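# Transfer plate C15 from nest N1 to landing nest N3

## Task

Take plate C15 out of nest N1 and place it in the landing nest N3 so it lies flat within N3's locators, with its well A1 at the N3 corner labelled A1. A short drop of a few millimetres while setting it into N3 is acceptable, but a much longer drop there counts as failure. Plate C51 has to finish where it began, on N2. The result only counts if it holds without the robot supporting it, so release the plate and move the gripper away at the end.

## Robot and tools

Robot: one arm with six revolute joints and a two-finger gripper. Column order is waist, shoulder, elbow, wrist pitch, wrist yaw, wrist roll, then gripper opening. The arm's base may sit at a slight tilt relative to the table.

Scene frame: the origin lies on the table surface directly under the arm base. +z is up. Looking along +x, +y points to the left. Each nest has a sign on the deck naming it. On a labelled plate, well A1 sits at the labelled short end, in the corner on the far side from the labelled long side.

Cameras: cam_head_left (896x504), cam_head_right (896x504), cam_wrist (616x616); images arrive in that order.

Tool execute_actions, argument "actions": a list holding zero or one item. Optional "pictures" (boolean) turns camera images in the result on or off; they are included by default.
- Empty list []: no new command, just reports the state.
- Action: {"rows": [[...]], "steps": n}. One list of rows, each row exactly 7 numbers in [-1, 1]. n is 1 to 15 control steps of 1/30 s (default 15). Row k is used on step k; if rows run out, the final row repeats.
- Wait: {"steps": n} with no rows, n up to 300; it returns after n steps counted from the previous result, including the time spent replying.
A refused call sends nothing to the robot.

Row numbers 1 to 6 are joint offsets, not absolute angles. They are measured from the joint angles in the most recent result that reported them (before any such result in the scene, and for later calls within the same reply, from where the arm is when the action begins), not from the previous row. Scale: 1.0 equals 1.202 rad waist, 1.258 shoulder, 1.238 elbow, 2.073 wrist pitch, 2.022 wrist yaw and 2.022 wrist roll. Stated joint ranges (rad): waist -2.618..3.054, shoulder 0.000..3.142, elbow 0.000..3.142, wrist pitch -1.571..1.571, wrist yaw -1.571..1.571, wrist roll -2.094..2.094. Asking a joint to go more than 0.036 rad beyond its range gets the call refused; the true end may differ by up to 0.036 rad either way, and a request past it is clipped there, reported as "joint sent to its limit" (possibly referring to an earlier action). Missing that message does not prove there is room left.

Number 7 is the gripper opening, absolute: +1 fully open (0.094 m pad gap), -1 closed. Away from the ends, fingers move until grip_measured equals the value you send. To keep hold, command below grip_measured: about 0.03 lower for a firm grip, less for a lighter one. Pad force tops out near 50-62 N (lower on some grippers, lower on parts under about 2 mm thick), with a brief spike at first contact. Readings can be offset by about 1 mm throughout a scene.

Motion limits: each step, a joint's target stays within a lead of its measured angle (waist 0.202, shoulder 0.258, elbow 0.238, wrist pitch 0.573, wrist yaw and roll 0.522 rad), and all targets are pulled back if they would move the gripper more than 70 mm from its measured position. Large moves therefore take several actions.

Holding position: all-zero offsets are not a pause; they return the arm to the reference angles and can let it sag a bit each time. To hold, use the first call of a reply to send offsets back to the desired angles, zeros afterwards, and push the aim further if a joint keeps falling short. Between calls the arm keeps heading for your last row until it barely moves or a step is HELD.

Result lines: Joint positions (rad, then pad gap in m) and Joint velocities (rad/s, then m/s) in column order; grip_measured on the command scale; joint torques (total drive output, with per-joint offset, scale and noise, nonzero even unloaded); "joint command not followed" means the clearance check altered or blocked targets (mount blocks and posts count as arm); HELD marks steps where your row was partly or fully not sent; MOTOR HOT from 75 °C; OVER-TEMPERATURE FAULT when the arm is stopped (90 °C stops it for 10 s, 100 °C makes it drop everything). Avoid long loaded holds.

Tool zoom_image: {"camera": one of the three names, "region": [x0, y0, x1, y1]} in pixels of that camera's latest full image, origin top-left, at most 504x504; returns an enlarged view.

Tool finished_scene: {"scene": current scene number}. Replying with no tool call ends everything.

Avoid: knocking anything off the table, dropping the plate from height into N3, disturbing C51 on N2, slams and hard pushes. Set C15 down gently, open, and lift clear before finishing.

Each tool is called after "Emit:" in YAML: its name, and indented under it one key for each argument.

## Session

Emit:
execute_actions:
  actions: []

Scene clock: 0.00 s of 6000.00 s.
grip_measured=+1.000
Joint positions: [ 0.659  1.761  1.903 -1.209  0.463 -0.796  0.094]
Joint velocities: [ 0.017 -0.017 -0.002  0.007 -0.022 -0.007  0.   ]
Joint torques (N m, as the arm reports them, + toward a larger angle): no reading
Motor temperatures (°C, as the motors report them): [27 26 27 27 26 26]

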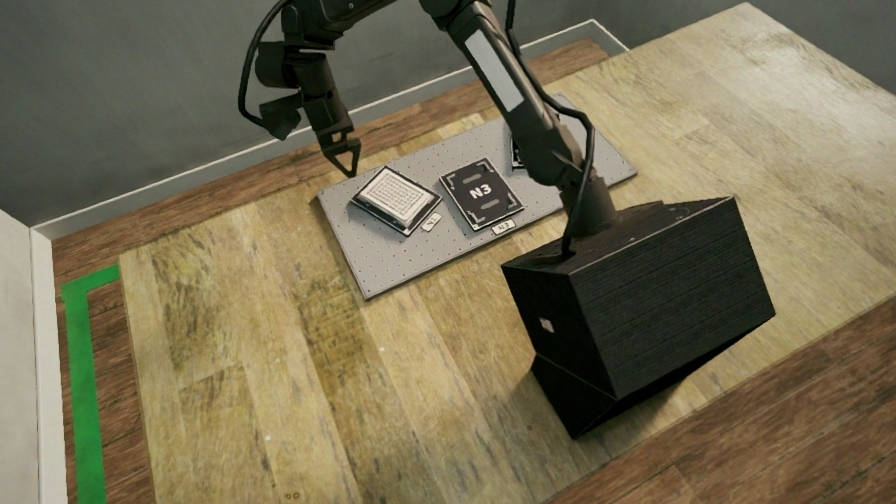

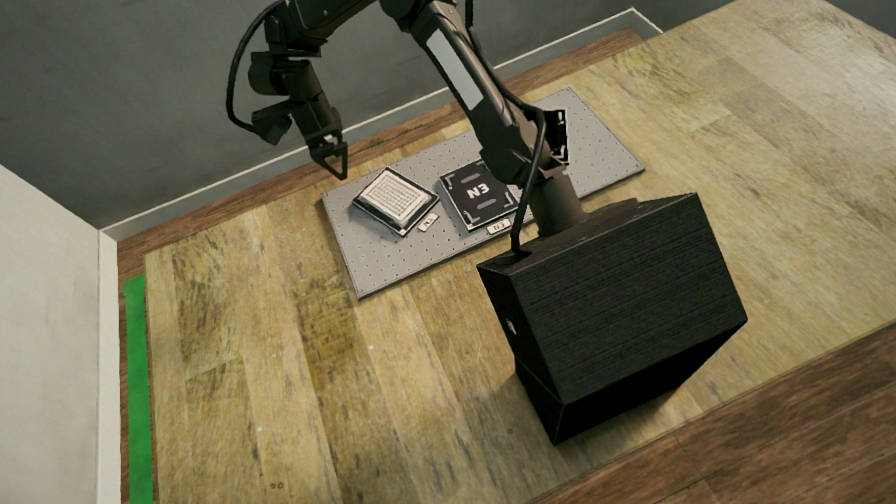

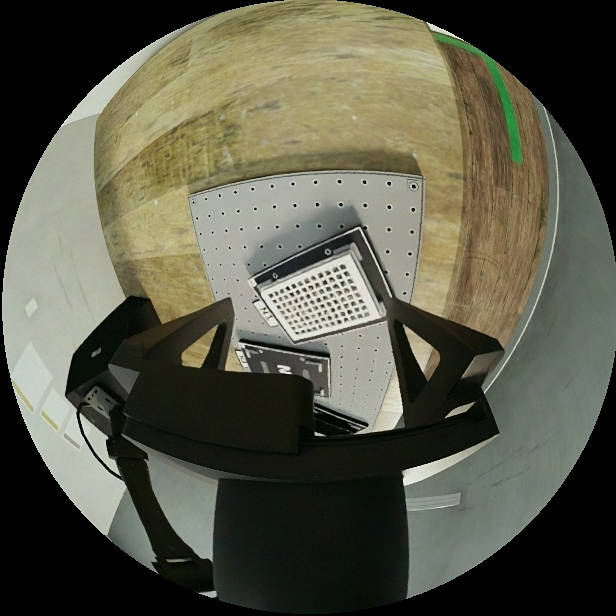

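Emit:
zoom_image:
  camera: "cam_head_left"
  region: [300, 80, 660, 300]

Emit:
zoom_image:
  camera: "cam_wrist"
  region: [200, 200, 440, 440]

Region (300, 80, 660, 300) of cam_head_left's 896x504 image, scaled by 1.400, with more detail than that image has.

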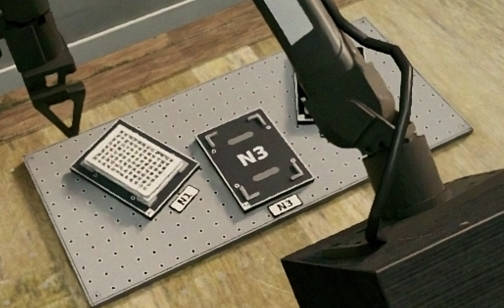

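Region (200, 200, 440, 440) of cam_wrist's 616x616 image, scaled by 2.100, with more detail than that image has.

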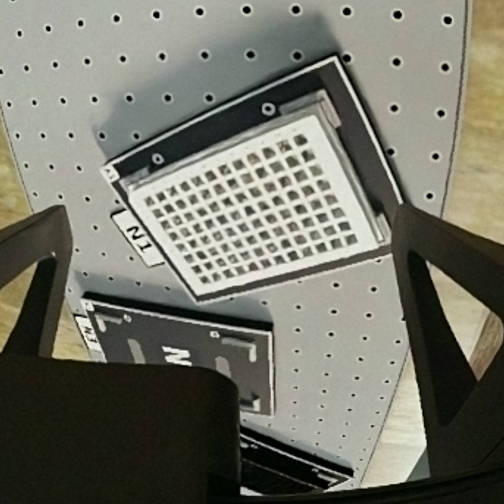

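Emit:
execute_actions:
  actions:
    - {"rows":[[-0.1,0.19,-0.245,0.019,-0.229,0.394,1]],"steps":15}

Emit:
execute_actions:
  actions:
    - {"steps":30}

Scene clock: 38.97 s of 6000.00 s.
grip_measured=+1.000
Joint positions: [ 0.525  2.049  1.583 -1.173  0.064 -0.088  0.094]
Joint velocities: [ 0.007 -0.022 -0.002 -0.022 -0.388  0.593  0.   ]
Joint torques (N m, as the arm reports them, + toward a larger angle): [  6.44 -14.45   2.82  -1.25  -0.33   0.01]
Motor temperatures (°C, as the motors report them): [29 32 28 27 26 26]
Steps of this call (steps 1 to 90: nothing new was sent; then 35.47 s passed at rest; steps 91 to 105: all 15 steps of this action). Readings (joint positions):
91: [0.654 1.766 1.895 -1.206 0.443 -0.769]
92: [0.644 1.771 1.881 -1.197 0.410 -0.729]
94: [0.614 1.804 1.838 -1.186 0.354 -0.645]
98: [0.558 1.913 1.715 -1.169 0.236 -0.423]
105: the state above

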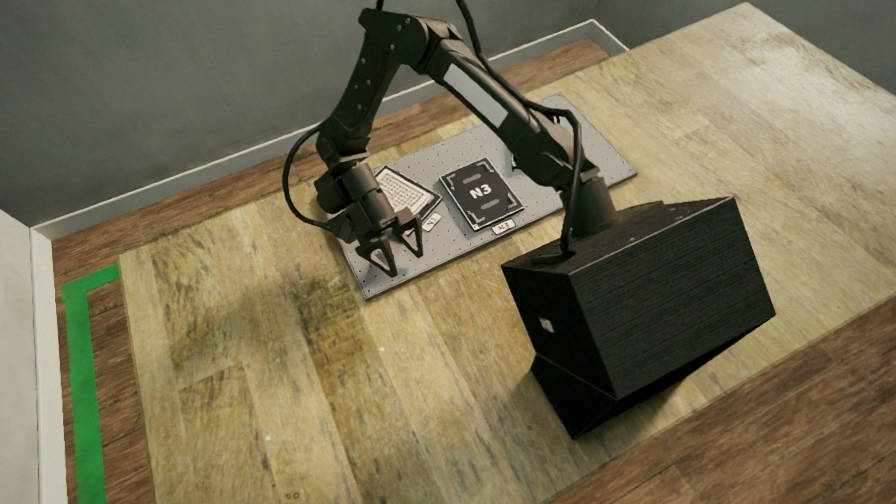

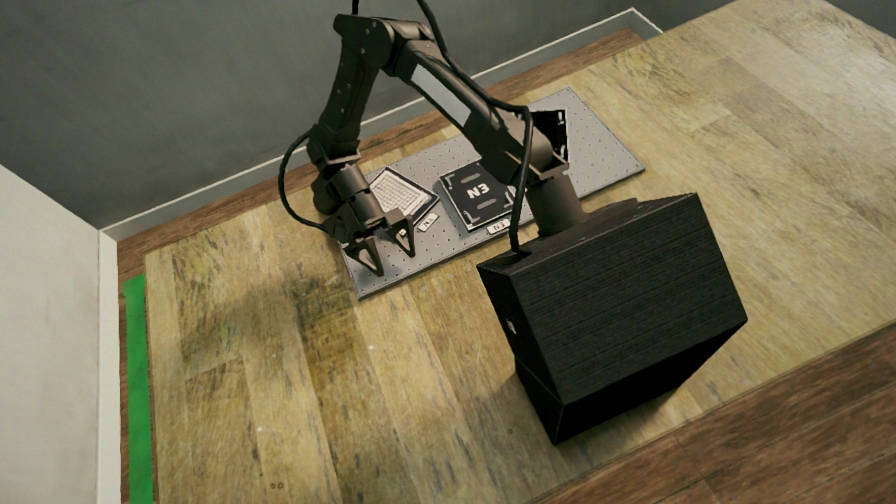

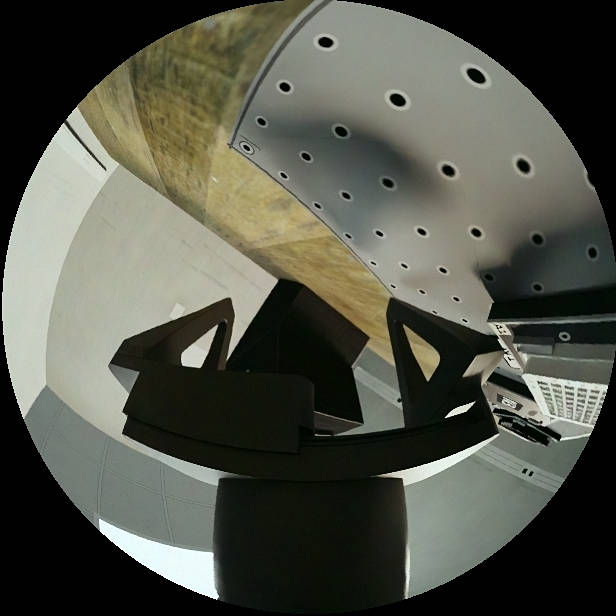

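Scene clock: 39.97 s of 6000.00 s.
grip_measured=+1.000
Joint positions: [ 0.525  2.014  1.583 -1.172  0.018  0.001  0.094]
Joint velocities: [-0.002 -0.002  0.002  0.022  0.037  0.007  0.   ]
Joint torques (N m, as the arm reports them, + toward a larger angle): [  6.07 -11.33   3.02  -1.28  -0.44   0.  ]
Motor temperatures (°C, as the motors report them): [29 32 28 27 26 26]
Steps of this call (steps 1 to 30: the robot went on to your last target). Readings (joint positions):
1: [0.525 2.044 1.583 -1.172 0.054 -0.070]
2: [0.525 2.037 1.583 -1.172 0.047 -0.056]
4: [0.525 2.023 1.583 -1.172 0.036 -0.035]
8: [0.525 2.014 1.583 -1.172 0.025 -0.014]
30: the state above
The arm was judged still, so your last target was given up. Only a new action makes it travel on or press farther. Fingers that are still opening or closing keep moving.

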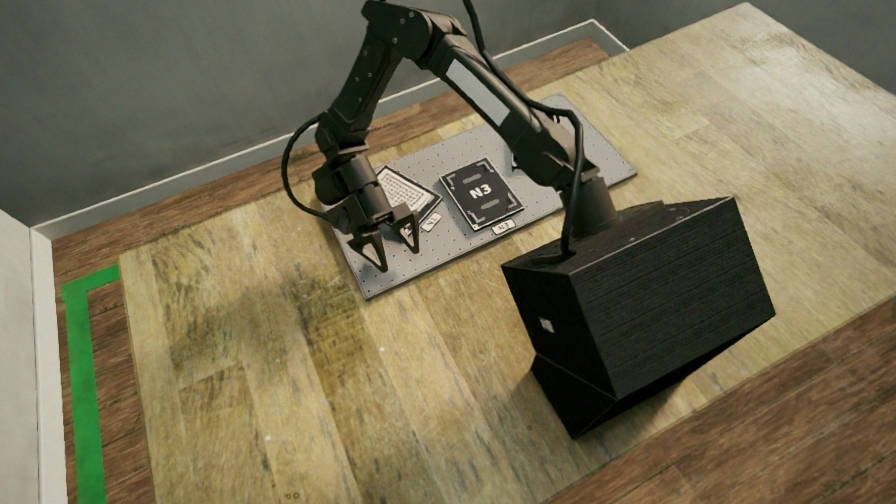

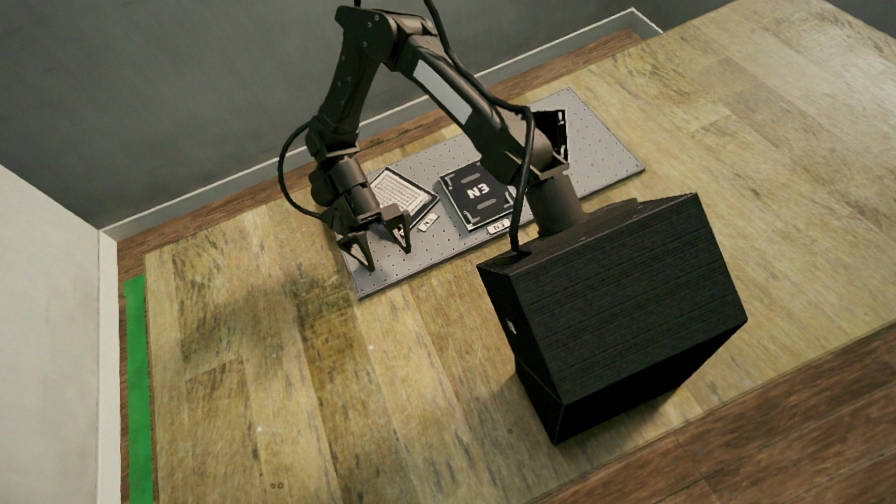

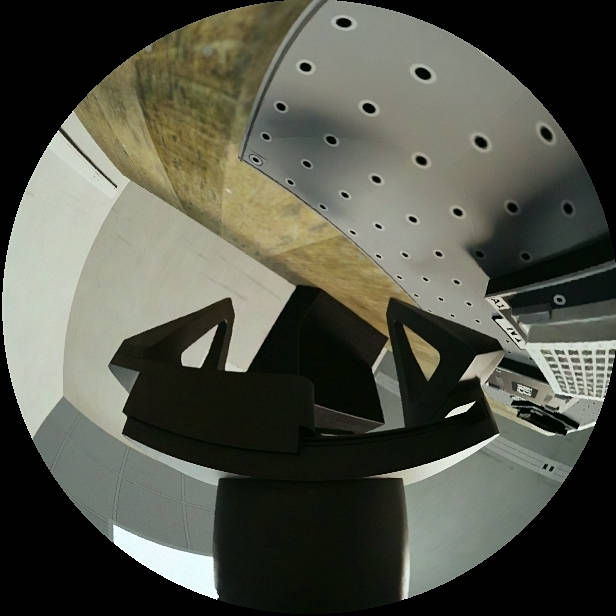

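Emit:
execute_actions:
  actions:
    - {"rows":[[0,-0.33,0.095,0,0,0,1],[0,-0.33,0.095,0.1,0,0,1],[-0.1,-0.33,0.095,0.131,0,0,1],[-0.2,-0.33,0.095,0.131,0,0,1],[-0.3,-0.33,0.095,0.131,0,0,1],[-0.437,-0.33,0.095,0.131,-0.009,0,1]],"steps":15}
  pictures: false

Emit:
execute_actions:
  actions:
    - {"steps":30}

Scene clock: 99.40 s of 6000.00 s.
grip_measured=+1.000
Joint positions: [ 0.086  1.639  1.673 -0.952  0.006  0.001  0.094]
Joint velocities: [-1.536 -0.393  0.173  0.403 -0.037  0.007  0.   ]
Joint torques (N m, as the arm reports them, + toward a larger angle): [  2.23 -14.41   5.46  -0.59  -0.22   0.02]
Motor temperatures (°C, as the motors report them): [30 34 28 29 26 26]
Steps of this call (steps 1 to 90: nothing new was sent; then 55.93 s passed at rest; steps 91 to 105: all 15 steps of this action). Readings (joint positions):
91: [0.525 2.004 1.585 -1.172 0.018 0.001]
92: [0.525 1.989 1.585 -1.167 0.018 0.001]
94: [0.509 1.935 1.593 -1.133 0.015 0.001]
98: [0.398 1.811 1.623 -1.058 0.013 0.001]
105: the state above

Scene clock: 100.40 s of 6000.00 s.
grip_measured=+1.000
Joint positions: [-0.01   1.608  1.686 -0.912  0.01   0.003  0.094]
Joint velocities: [-0.002 -0.027 -0.007 -0.037  0.022 -0.095  0.   ]
Joint torques (N m, as the arm reports them, + toward a larger angle): [  2.05 -13.9    5.32  -0.13  -0.15  -0.03]
Motor temperatures (°C, as the motors report them): [30 34 28 29 26 26]
Steps of this call (steps 1 to 30: the robot went on to your last target). Readings (joint positions):
1: [0.038 1.627 1.679 -0.939 0.009 0.001]
2: [0.000 1.619 1.683 -0.928 0.014 0.002]
4: [-0.032 1.609 1.686 -0.915 0.022 0.003]
8: [-0.016 1.608 1.686 -0.912 0.016 0.003]
30: the state above
The arm was judged still, so your last target was given up. Only a new action makes it travel on or press farther. Fingers that are still opening or closing keep moving.

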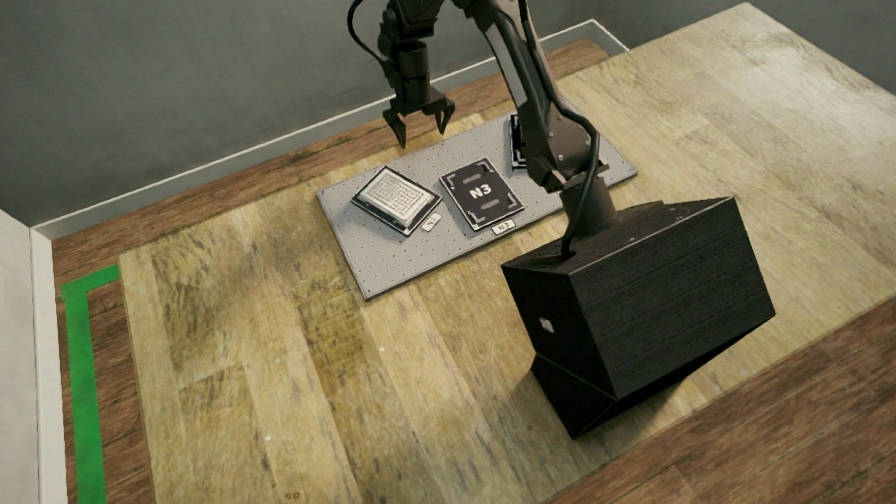

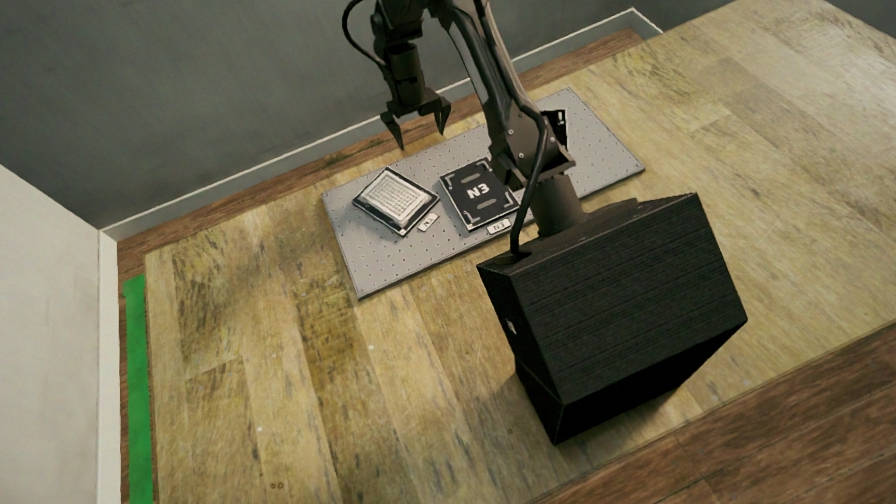

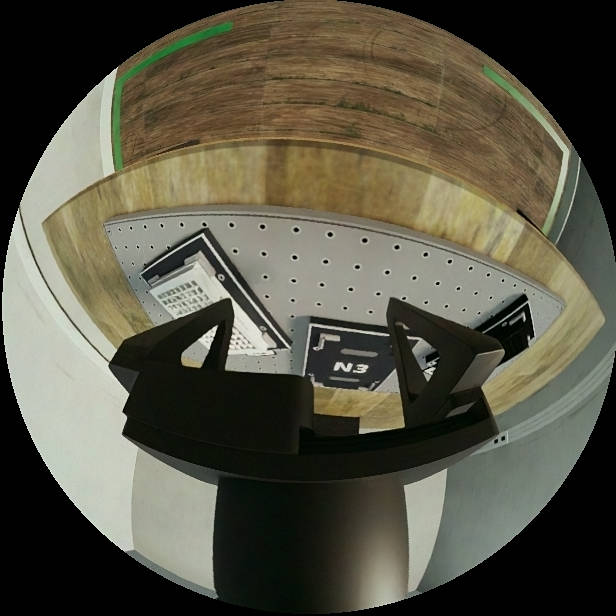

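Emit:
zoom_image:
  camera: "cam_wrist"
  region: [100, 180, 560, 420]

Region (100, 180, 560, 420) of cam_wrist's 616x616 image, scaled by 1.096, with more detail than that image has; it fills the top 263 rows of this view, and the rest is white.

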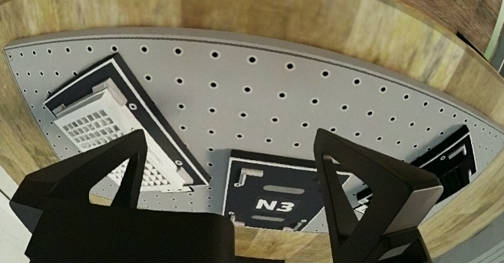

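Emit:
execute_actions:
  actions:
    - {"rows":[[0,0,0,0,0,0.4,1]],"steps":15}

Scene clock: 156.17 s of 6000.00 s.
grip_measured=+1.000
Joint positions: [-0.01   1.608  1.686 -0.912  0.01   0.769  0.094]
Joint velocities: [ 0.012 -0.007 -0.007 -0.022  0.007  0.33   0.   ]
Joint torques (N m, as the arm reports them, + toward a larger angle): [  1.32 -13.55   4.41  -0.27  -0.08   0.05]
Motor temperatures (°C, as the motors report them): [28 39 29 28 26 26]
Steps of this call (steps 1 to 90: nothing new was sent; then 52.27 s passed at rest; steps 91 to 105: all 15 steps of this action). Readings (joint positions):
91: [-0.010 1.608 1.686 -0.912 0.009 0.071]
92: [-0.010 1.608 1.686 -0.912 0.009 0.171]
94: [-0.010 1.608 1.686 -0.912 0.010 0.367]
98: [-0.010 1.608 1.686 -0.912 0.010 0.628]
105: the state above

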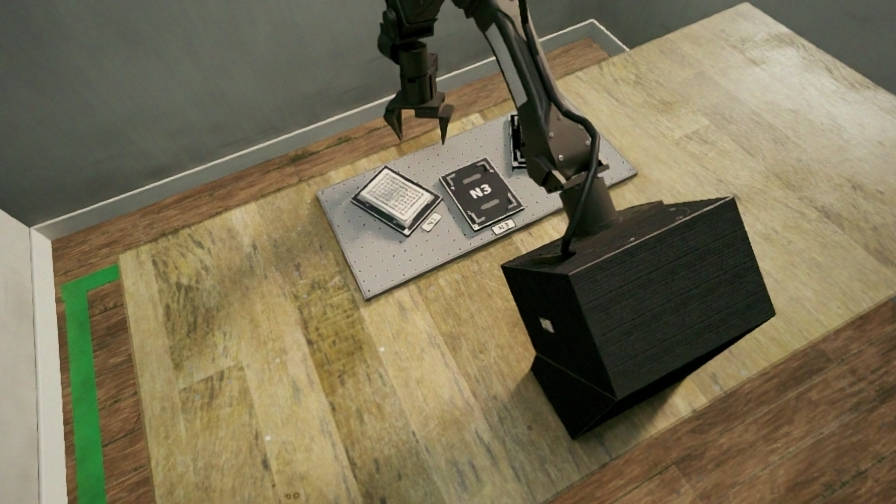

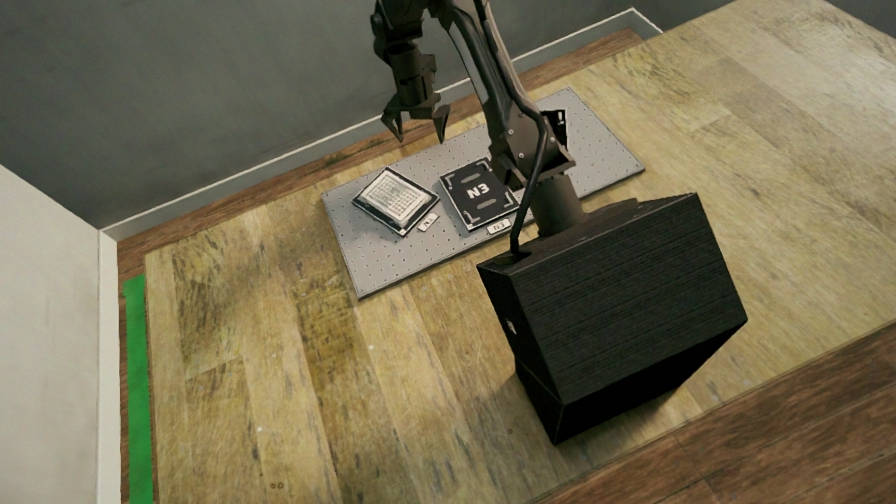

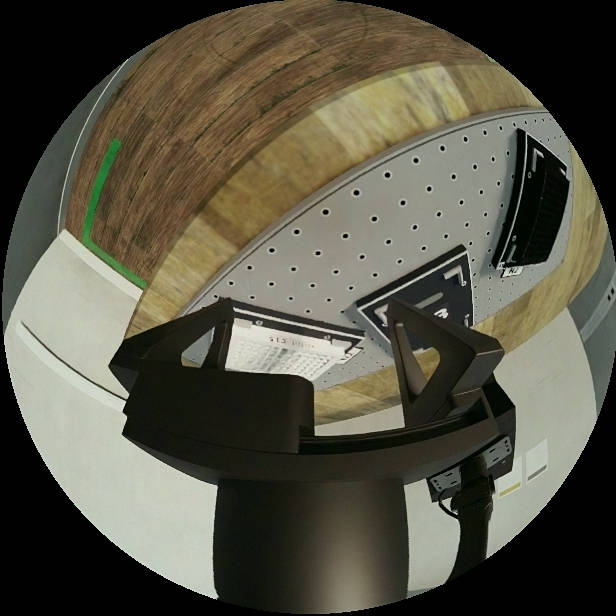

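Emit:
execute_actions:
  actions:
    - {"rows":[[0.364,-0.025,-0.208,0.042,0.165,-0.628,1]],"steps":15}
  pictures: false

Emit:
execute_actions:
  actions:
    - {"steps":30}

Scene clock: 215.40 s of 6000.00 s.
grip_measured=+1.000
Joint positions: [ 0.429  1.598  1.421 -0.839  0.319 -0.372  0.094]
Joint velocities: [-0.139 -0.032 -0.017  0.022  0.212 -0.799  0.   ]
Joint torques (N m, as the arm reports them, + toward a larger angle): [  3.66 -12.57   3.9   -0.3   -0.15  -0.04]
Motor temperatures (°C, as the motors report them): [28 40 29 28 26 26]
Steps of this call (steps 1 to 30: the robot went on to your last target; steps 31 to 90: nothing new was sent; then 55.73 s passed at rest; steps 91 to 105: all 15 steps of this action). Readings (joint positions):
91: [0.008 1.600 1.655 -0.884 0.058 0.741]
92: [0.043 1.581 1.598 -0.848 0.122 0.651]
94: [0.155 1.573 1.503 -0.841 0.204 0.467]
98: [0.396 1.608 1.424 -0.842 0.271 0.074]
105: the state above

Scene clock: 216.40 s of 6000.00 s.
grip_measured=+1.000
Joint positions: [ 0.423  1.598  1.421 -0.839  0.344 -0.492  0.094]
Joint velocities: [ 0.007 -0.002  0.007 -0.022 -0.037 -0.066  0.   ]
Joint torques (N m, as the arm reports them, + toward a larger angle): [  3.53 -12.66   3.96  -0.27  -0.1   -0.1 ]
Motor temperatures (°C, as the motors report them): [28 40 29 28 26 26]
Steps of this call (steps 1 to 30: the robot went on to your last target). Readings (joint positions):
1: [0.425 1.598 1.421 -0.839 0.325 -0.396]
2: [0.423 1.598 1.421 -0.839 0.330 -0.415]
4: [0.423 1.598 1.421 -0.839 0.335 -0.444]
8: [0.423 1.598 1.421 -0.839 0.340 -0.473]
30: the state above
The arm was judged still, so your last target was given up. Only a new action makes it travel on or press farther. Fingers that are still opening or closing keep moving.

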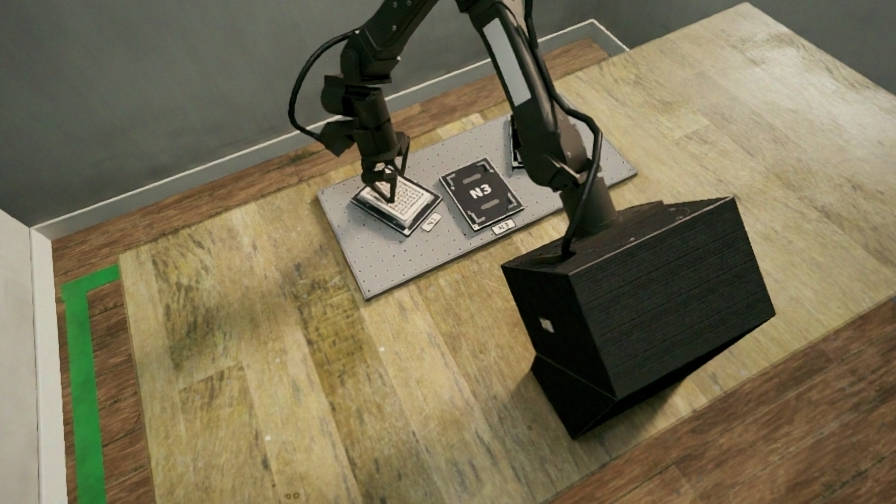

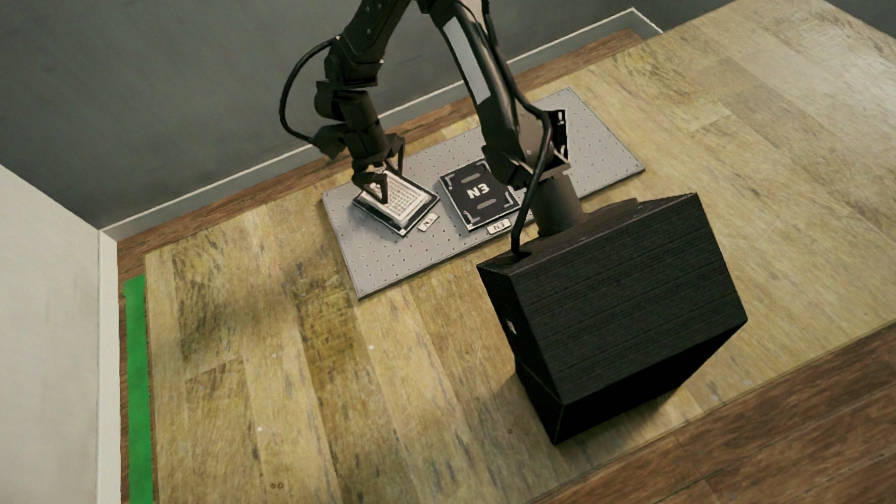

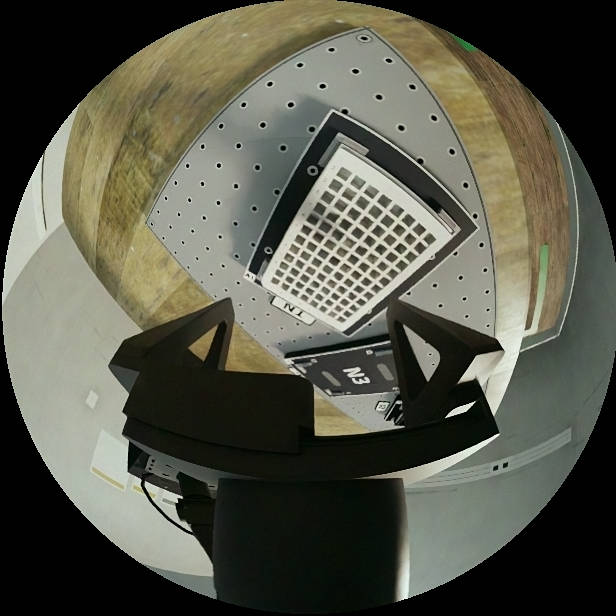

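Emit:
execute_actions:
  actions:
    - {"rows":[[0,0.078,0.156,-0.039,0,0.243,1]],"steps":15}
  pictures: false

Emit:
execute_actions:
  actions:
    - {"steps":15}

Scene clock: 235.40 s of 6000.00 s.
grip_measured=+1.000
Joint positions: [ 0.422  1.696  1.592 -0.906  0.344 -0.022  0.094]
Joint velocities: [-0.002 -0.007 -0.002 -0.037  0.081  0.081  0.   ]
Joint torques (N m, as the arm reports them, + toward a larger angle): [  3.75 -11.45   5.29  -0.48  -0.11   0.06]
Motor temperatures (°C, as the motors report them): [28 39 29 28 26 26]
Steps of this call (steps 1 to 90: nothing new was sent; then 15.50 s passed at rest; steps 91 to 105: all 15 steps of this action). Readings (joint positions):
91: [0.423 1.611 1.447 -0.867 0.343 -0.428]
92: [0.423 1.641 1.498 -0.898 0.344 -0.343]
94: [0.422 1.685 1.571 -0.891 0.344 -0.219]
98: [0.422 1.696 1.592 -0.892 0.344 -0.091]
105: the state above

Scene clock: 235.90 s of 6000.00 s.
grip_measured=+1.000
Joint positions: [ 0.422  1.696  1.592 -0.909  0.344 -0.005  0.094]
Joint velocities: [-0.012  0.007 -0.017 -0.037 -0.007 -0.022  0.   ]
Joint torques (N m, as the arm reports them, + toward a larger angle): [  3.75 -11.37   5.29  -0.56  -0.1    0.01]
Motor temperatures (°C, as the motors report them): [28 39 29 28 26 26]
Steps of this call (steps 1 to 15: the robot went on to your last target). Readings (joint positions):
1: [0.422 1.696 1.592 -0.907 0.344 -0.019]
2: [0.422 1.696 1.592 -0.907 0.344 -0.016]
4: [0.422 1.696 1.592 -0.908 0.344 -0.012]
8: [0.422 1.696 1.592 -0.909 0.344 -0.008]
15: the state above

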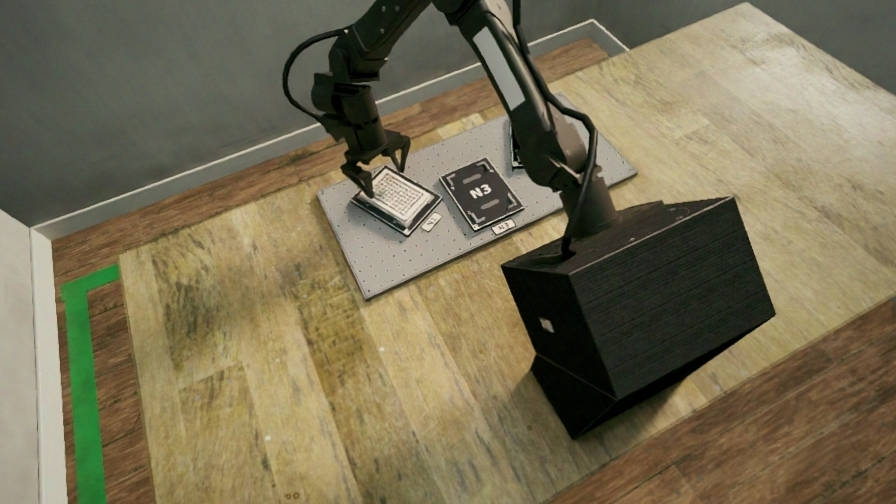

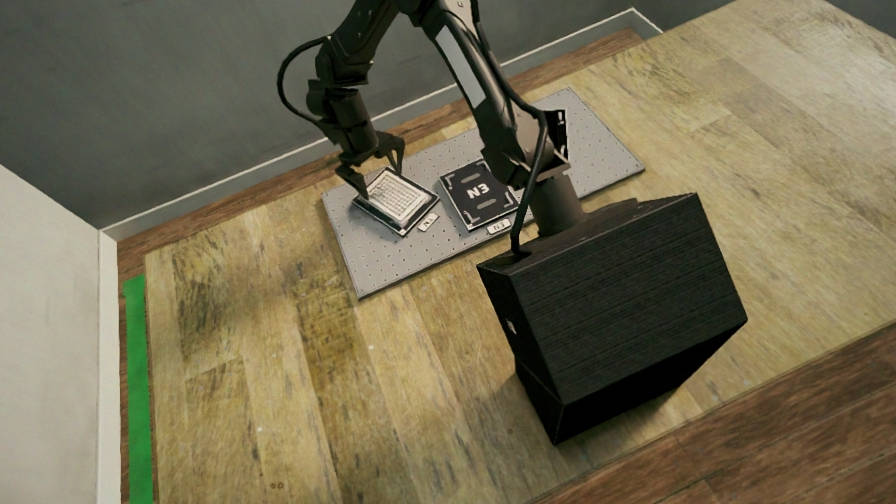

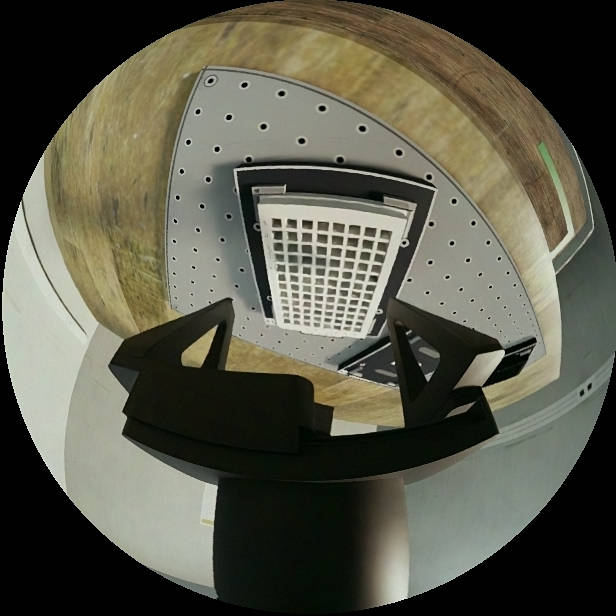

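Emit:
execute_actions:
  actions:
    - {"rows":[[-0.035,0.036,-0.02,0.038,-0.01,-0.01,1]],"steps":15}

Scene clock: 260.83 s of 6000.00 s.
grip_measured=+1.000
Joint positions: [ 0.371  1.749  1.575 -0.849  0.333 -0.018  0.094]
Joint velocities: [-0.002  0.017 -0.017  0.007 -0.022  0.051  0.   ]
Joint torques (N m, as the arm reports them, + toward a larger angle): [  4.45 -12.09   2.91  -0.28  -0.15  -0.04]
Motor temperatures (°C, as the motors report them): [29 39 29 28 26 26]
Steps of this call (steps 1 to 15: the robot went on to your last target; steps 16 to 90: nothing new was sent; then 21.43 s passed at rest; steps 91 to 105: all 15 steps of this action). Readings (joint positions):
91: [0.418 1.700 1.591 -0.904 0.341 -0.007]
92: [0.411 1.705 1.591 -0.892 0.338 -0.009]
94: [0.390 1.724 1.591 -0.871 0.336 -0.013]
98: [0.371 1.747 1.577 -0.856 0.336 -0.016]
105: the state above

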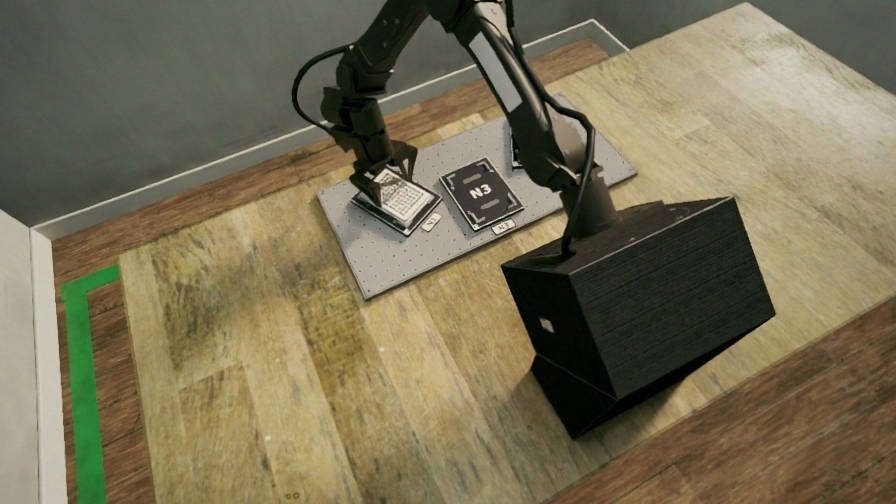

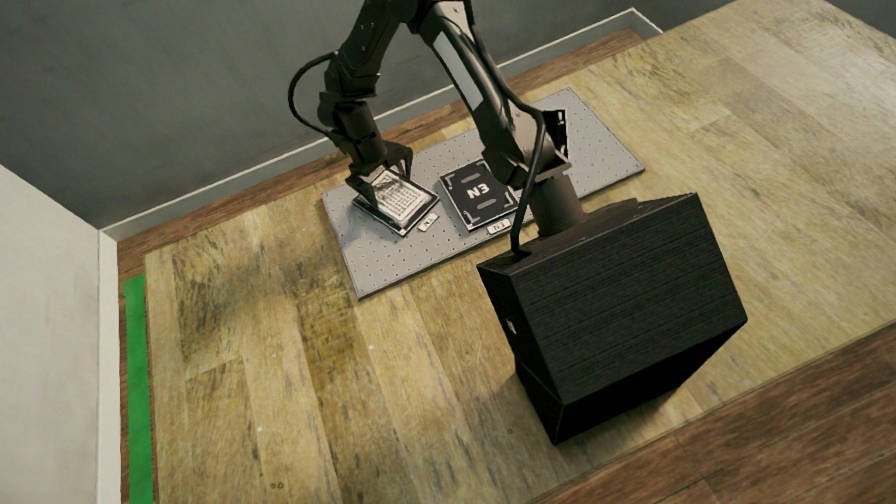

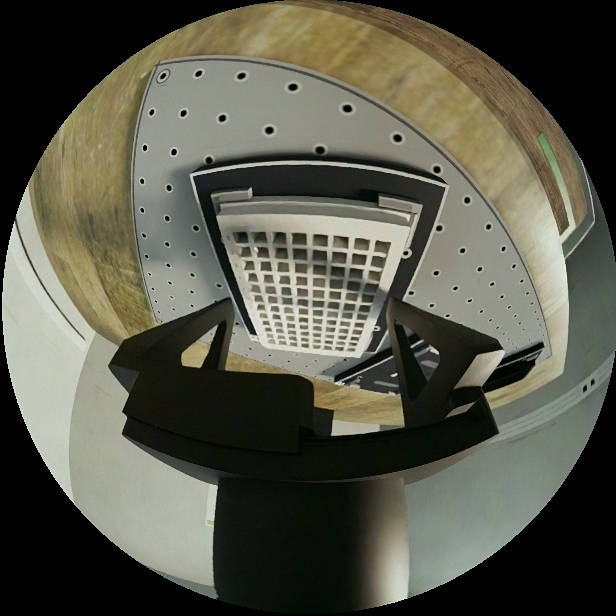

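Emit:
execute_actions:
  actions:
    - {"rows":[[-0.029,-0.057,-0.14,0.055,-0.01,-0.015,1]],"steps":15}

Scene clock: 274.17 s of 6000.00 s.
grip_measured=+1.000
Joint positions: [ 0.337  1.692  1.416 -0.773  0.32  -0.037  0.094]
Joint velocities: [-0.002  0.017  0.002 -0.007  0.037 -0.022  0.   ]
Joint torques (N m, as the arm reports them, + toward a larger angle): [  3.05 -12.29   1.92  -0.14  -0.13  -0.09]
Motor temperatures (°C, as the motors report them): [29 39 29 28 26 26]
Steps of this call (steps 1 to 15: the robot went on to your last target; steps 16 to 90: nothing new was sent; then 9.83 s passed at rest; steps 91 to 105: all 15 steps of this action). Readings (joint positions):
91: [0.368 1.739 1.550 -0.818 0.331 -0.022]
92: [0.363 1.719 1.504 -0.785 0.328 -0.026]
94: [0.346 1.695 1.438 -0.779 0.326 -0.032]
98: [0.337 1.692 1.416 -0.773 0.320 -0.037]
105: the state above

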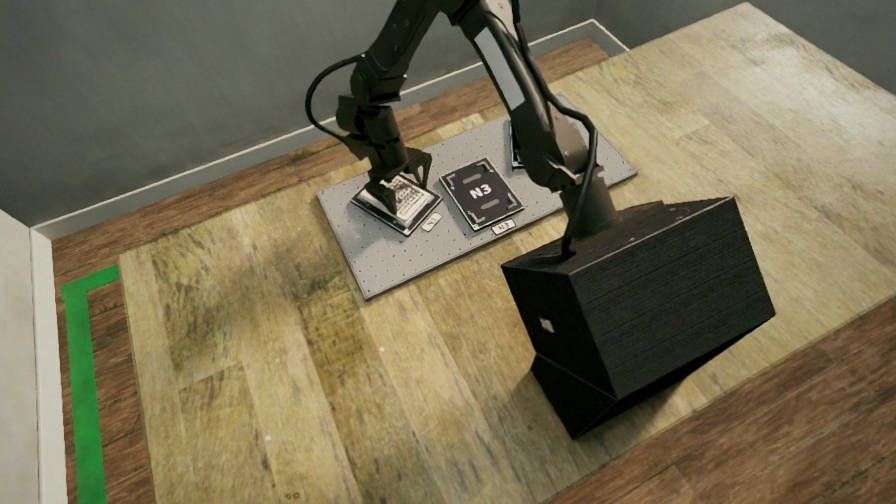

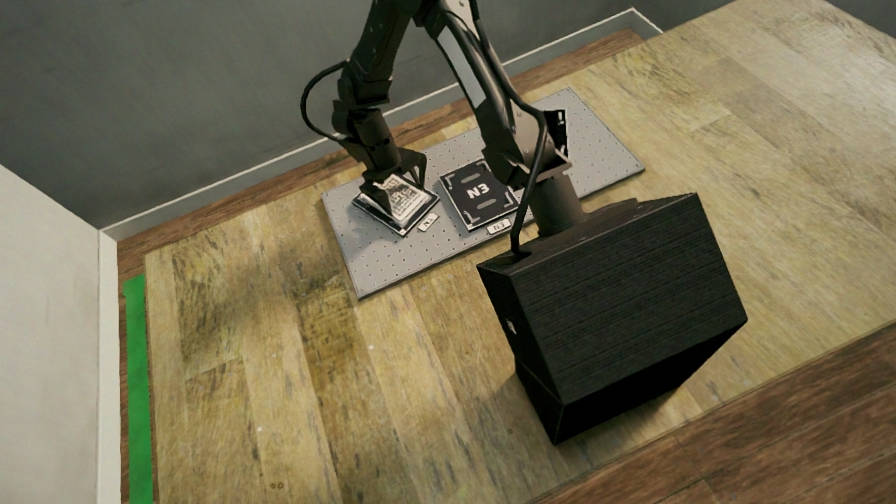

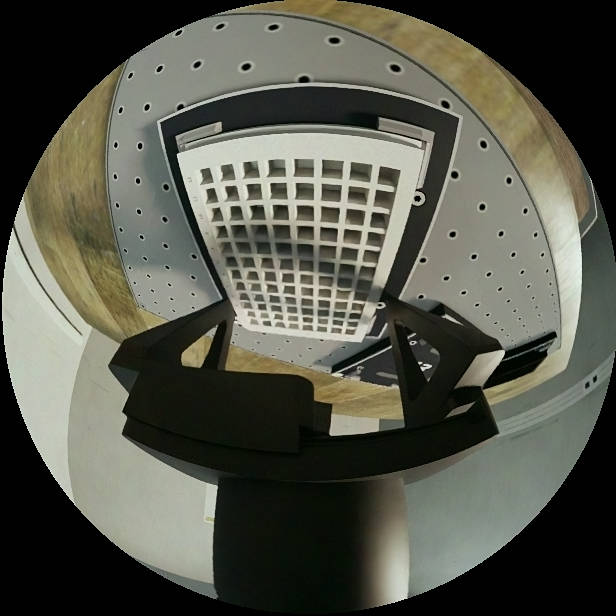

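Emit:
execute_actions:
  actions:
    - {"rows":[[0,0.028,0.033,0.006,0,-0.018,1]],"steps":15}

Scene clock: 288.40 s of 6000.00 s.
grip_measured=+1.000
Joint positions: [ 0.337  1.704  1.435 -0.798  0.322 -0.049  0.094]
Joint velocities: [-0.002  0.012 -0.022  0.022  0.037 -0.037  0.   ]
Joint torques (N m, as the arm reports them, + toward a larger angle): [ 3.28 -8.86  4.48 -0.2  -0.07 -0.16]
Motor temperatures (°C, as the motors report them): [29 40 29 28 26 26]
Steps of this call (steps 1 to 15: the robot went on to your last target; steps 16 to 90: nothing new was sent; then 10.73 s passed at rest; steps 91 to 105: all 15 steps of this action). Readings (joint positions):
91: [0.337 1.694 1.419 -0.775 0.320 -0.040]
92: [0.337 1.698 1.425 -0.783 0.322 -0.041]
94: [0.337 1.702 1.432 -0.793 0.322 -0.043]
98: [0.337 1.704 1.435 -0.797 0.322 -0.047]
105: the state above

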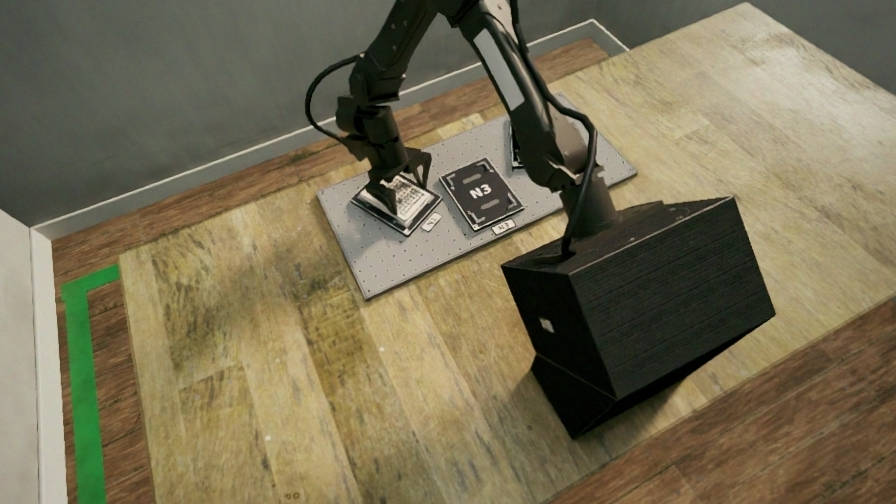

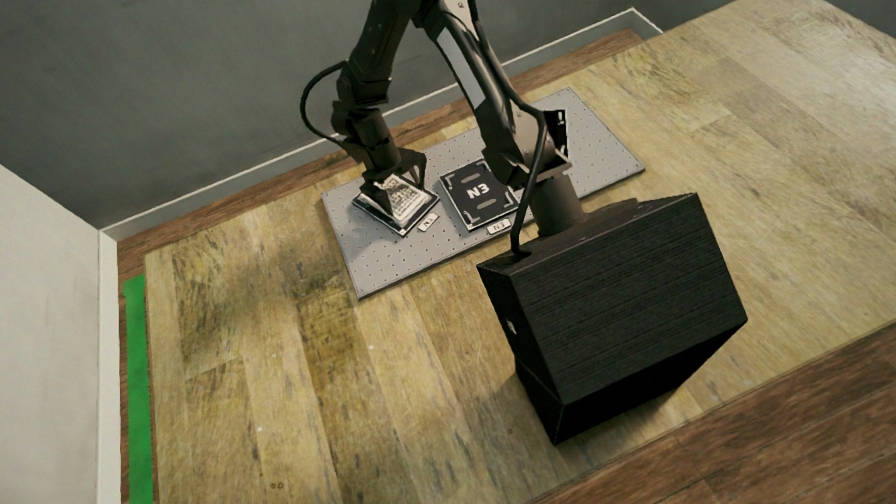

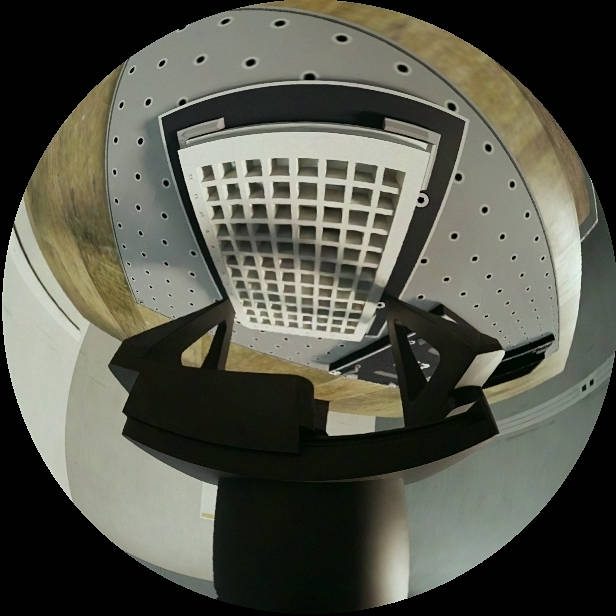

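Emit:
zoom_image:
  camera: "cam_wrist"
  region: [190, 240, 430, 360]

Emit:
zoom_image:
  camera: "cam_head_left"
  region: [330, 130, 470, 250]

Region (190, 240, 430, 360) of cam_wrist's 616x616 image, scaled by 2.100, with more detail than that image has.

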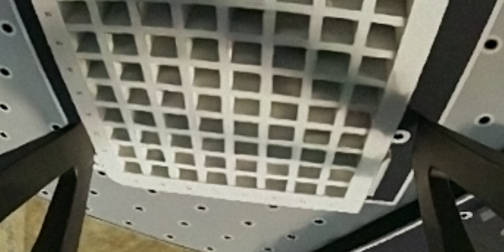

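Region (330, 130, 470, 250) of cam_head_left's 896x504 image, scaled by 3.600, with more detail than that image has; it fills the top 432 rows of this view, and the rest is white.

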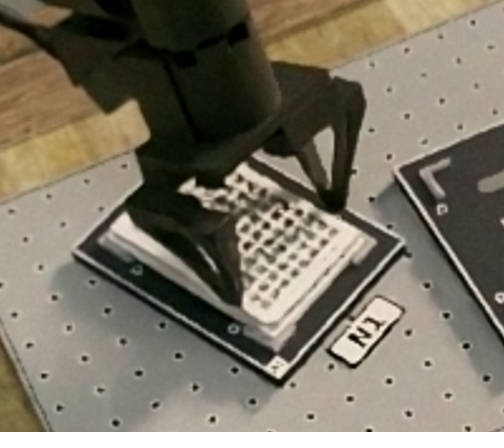

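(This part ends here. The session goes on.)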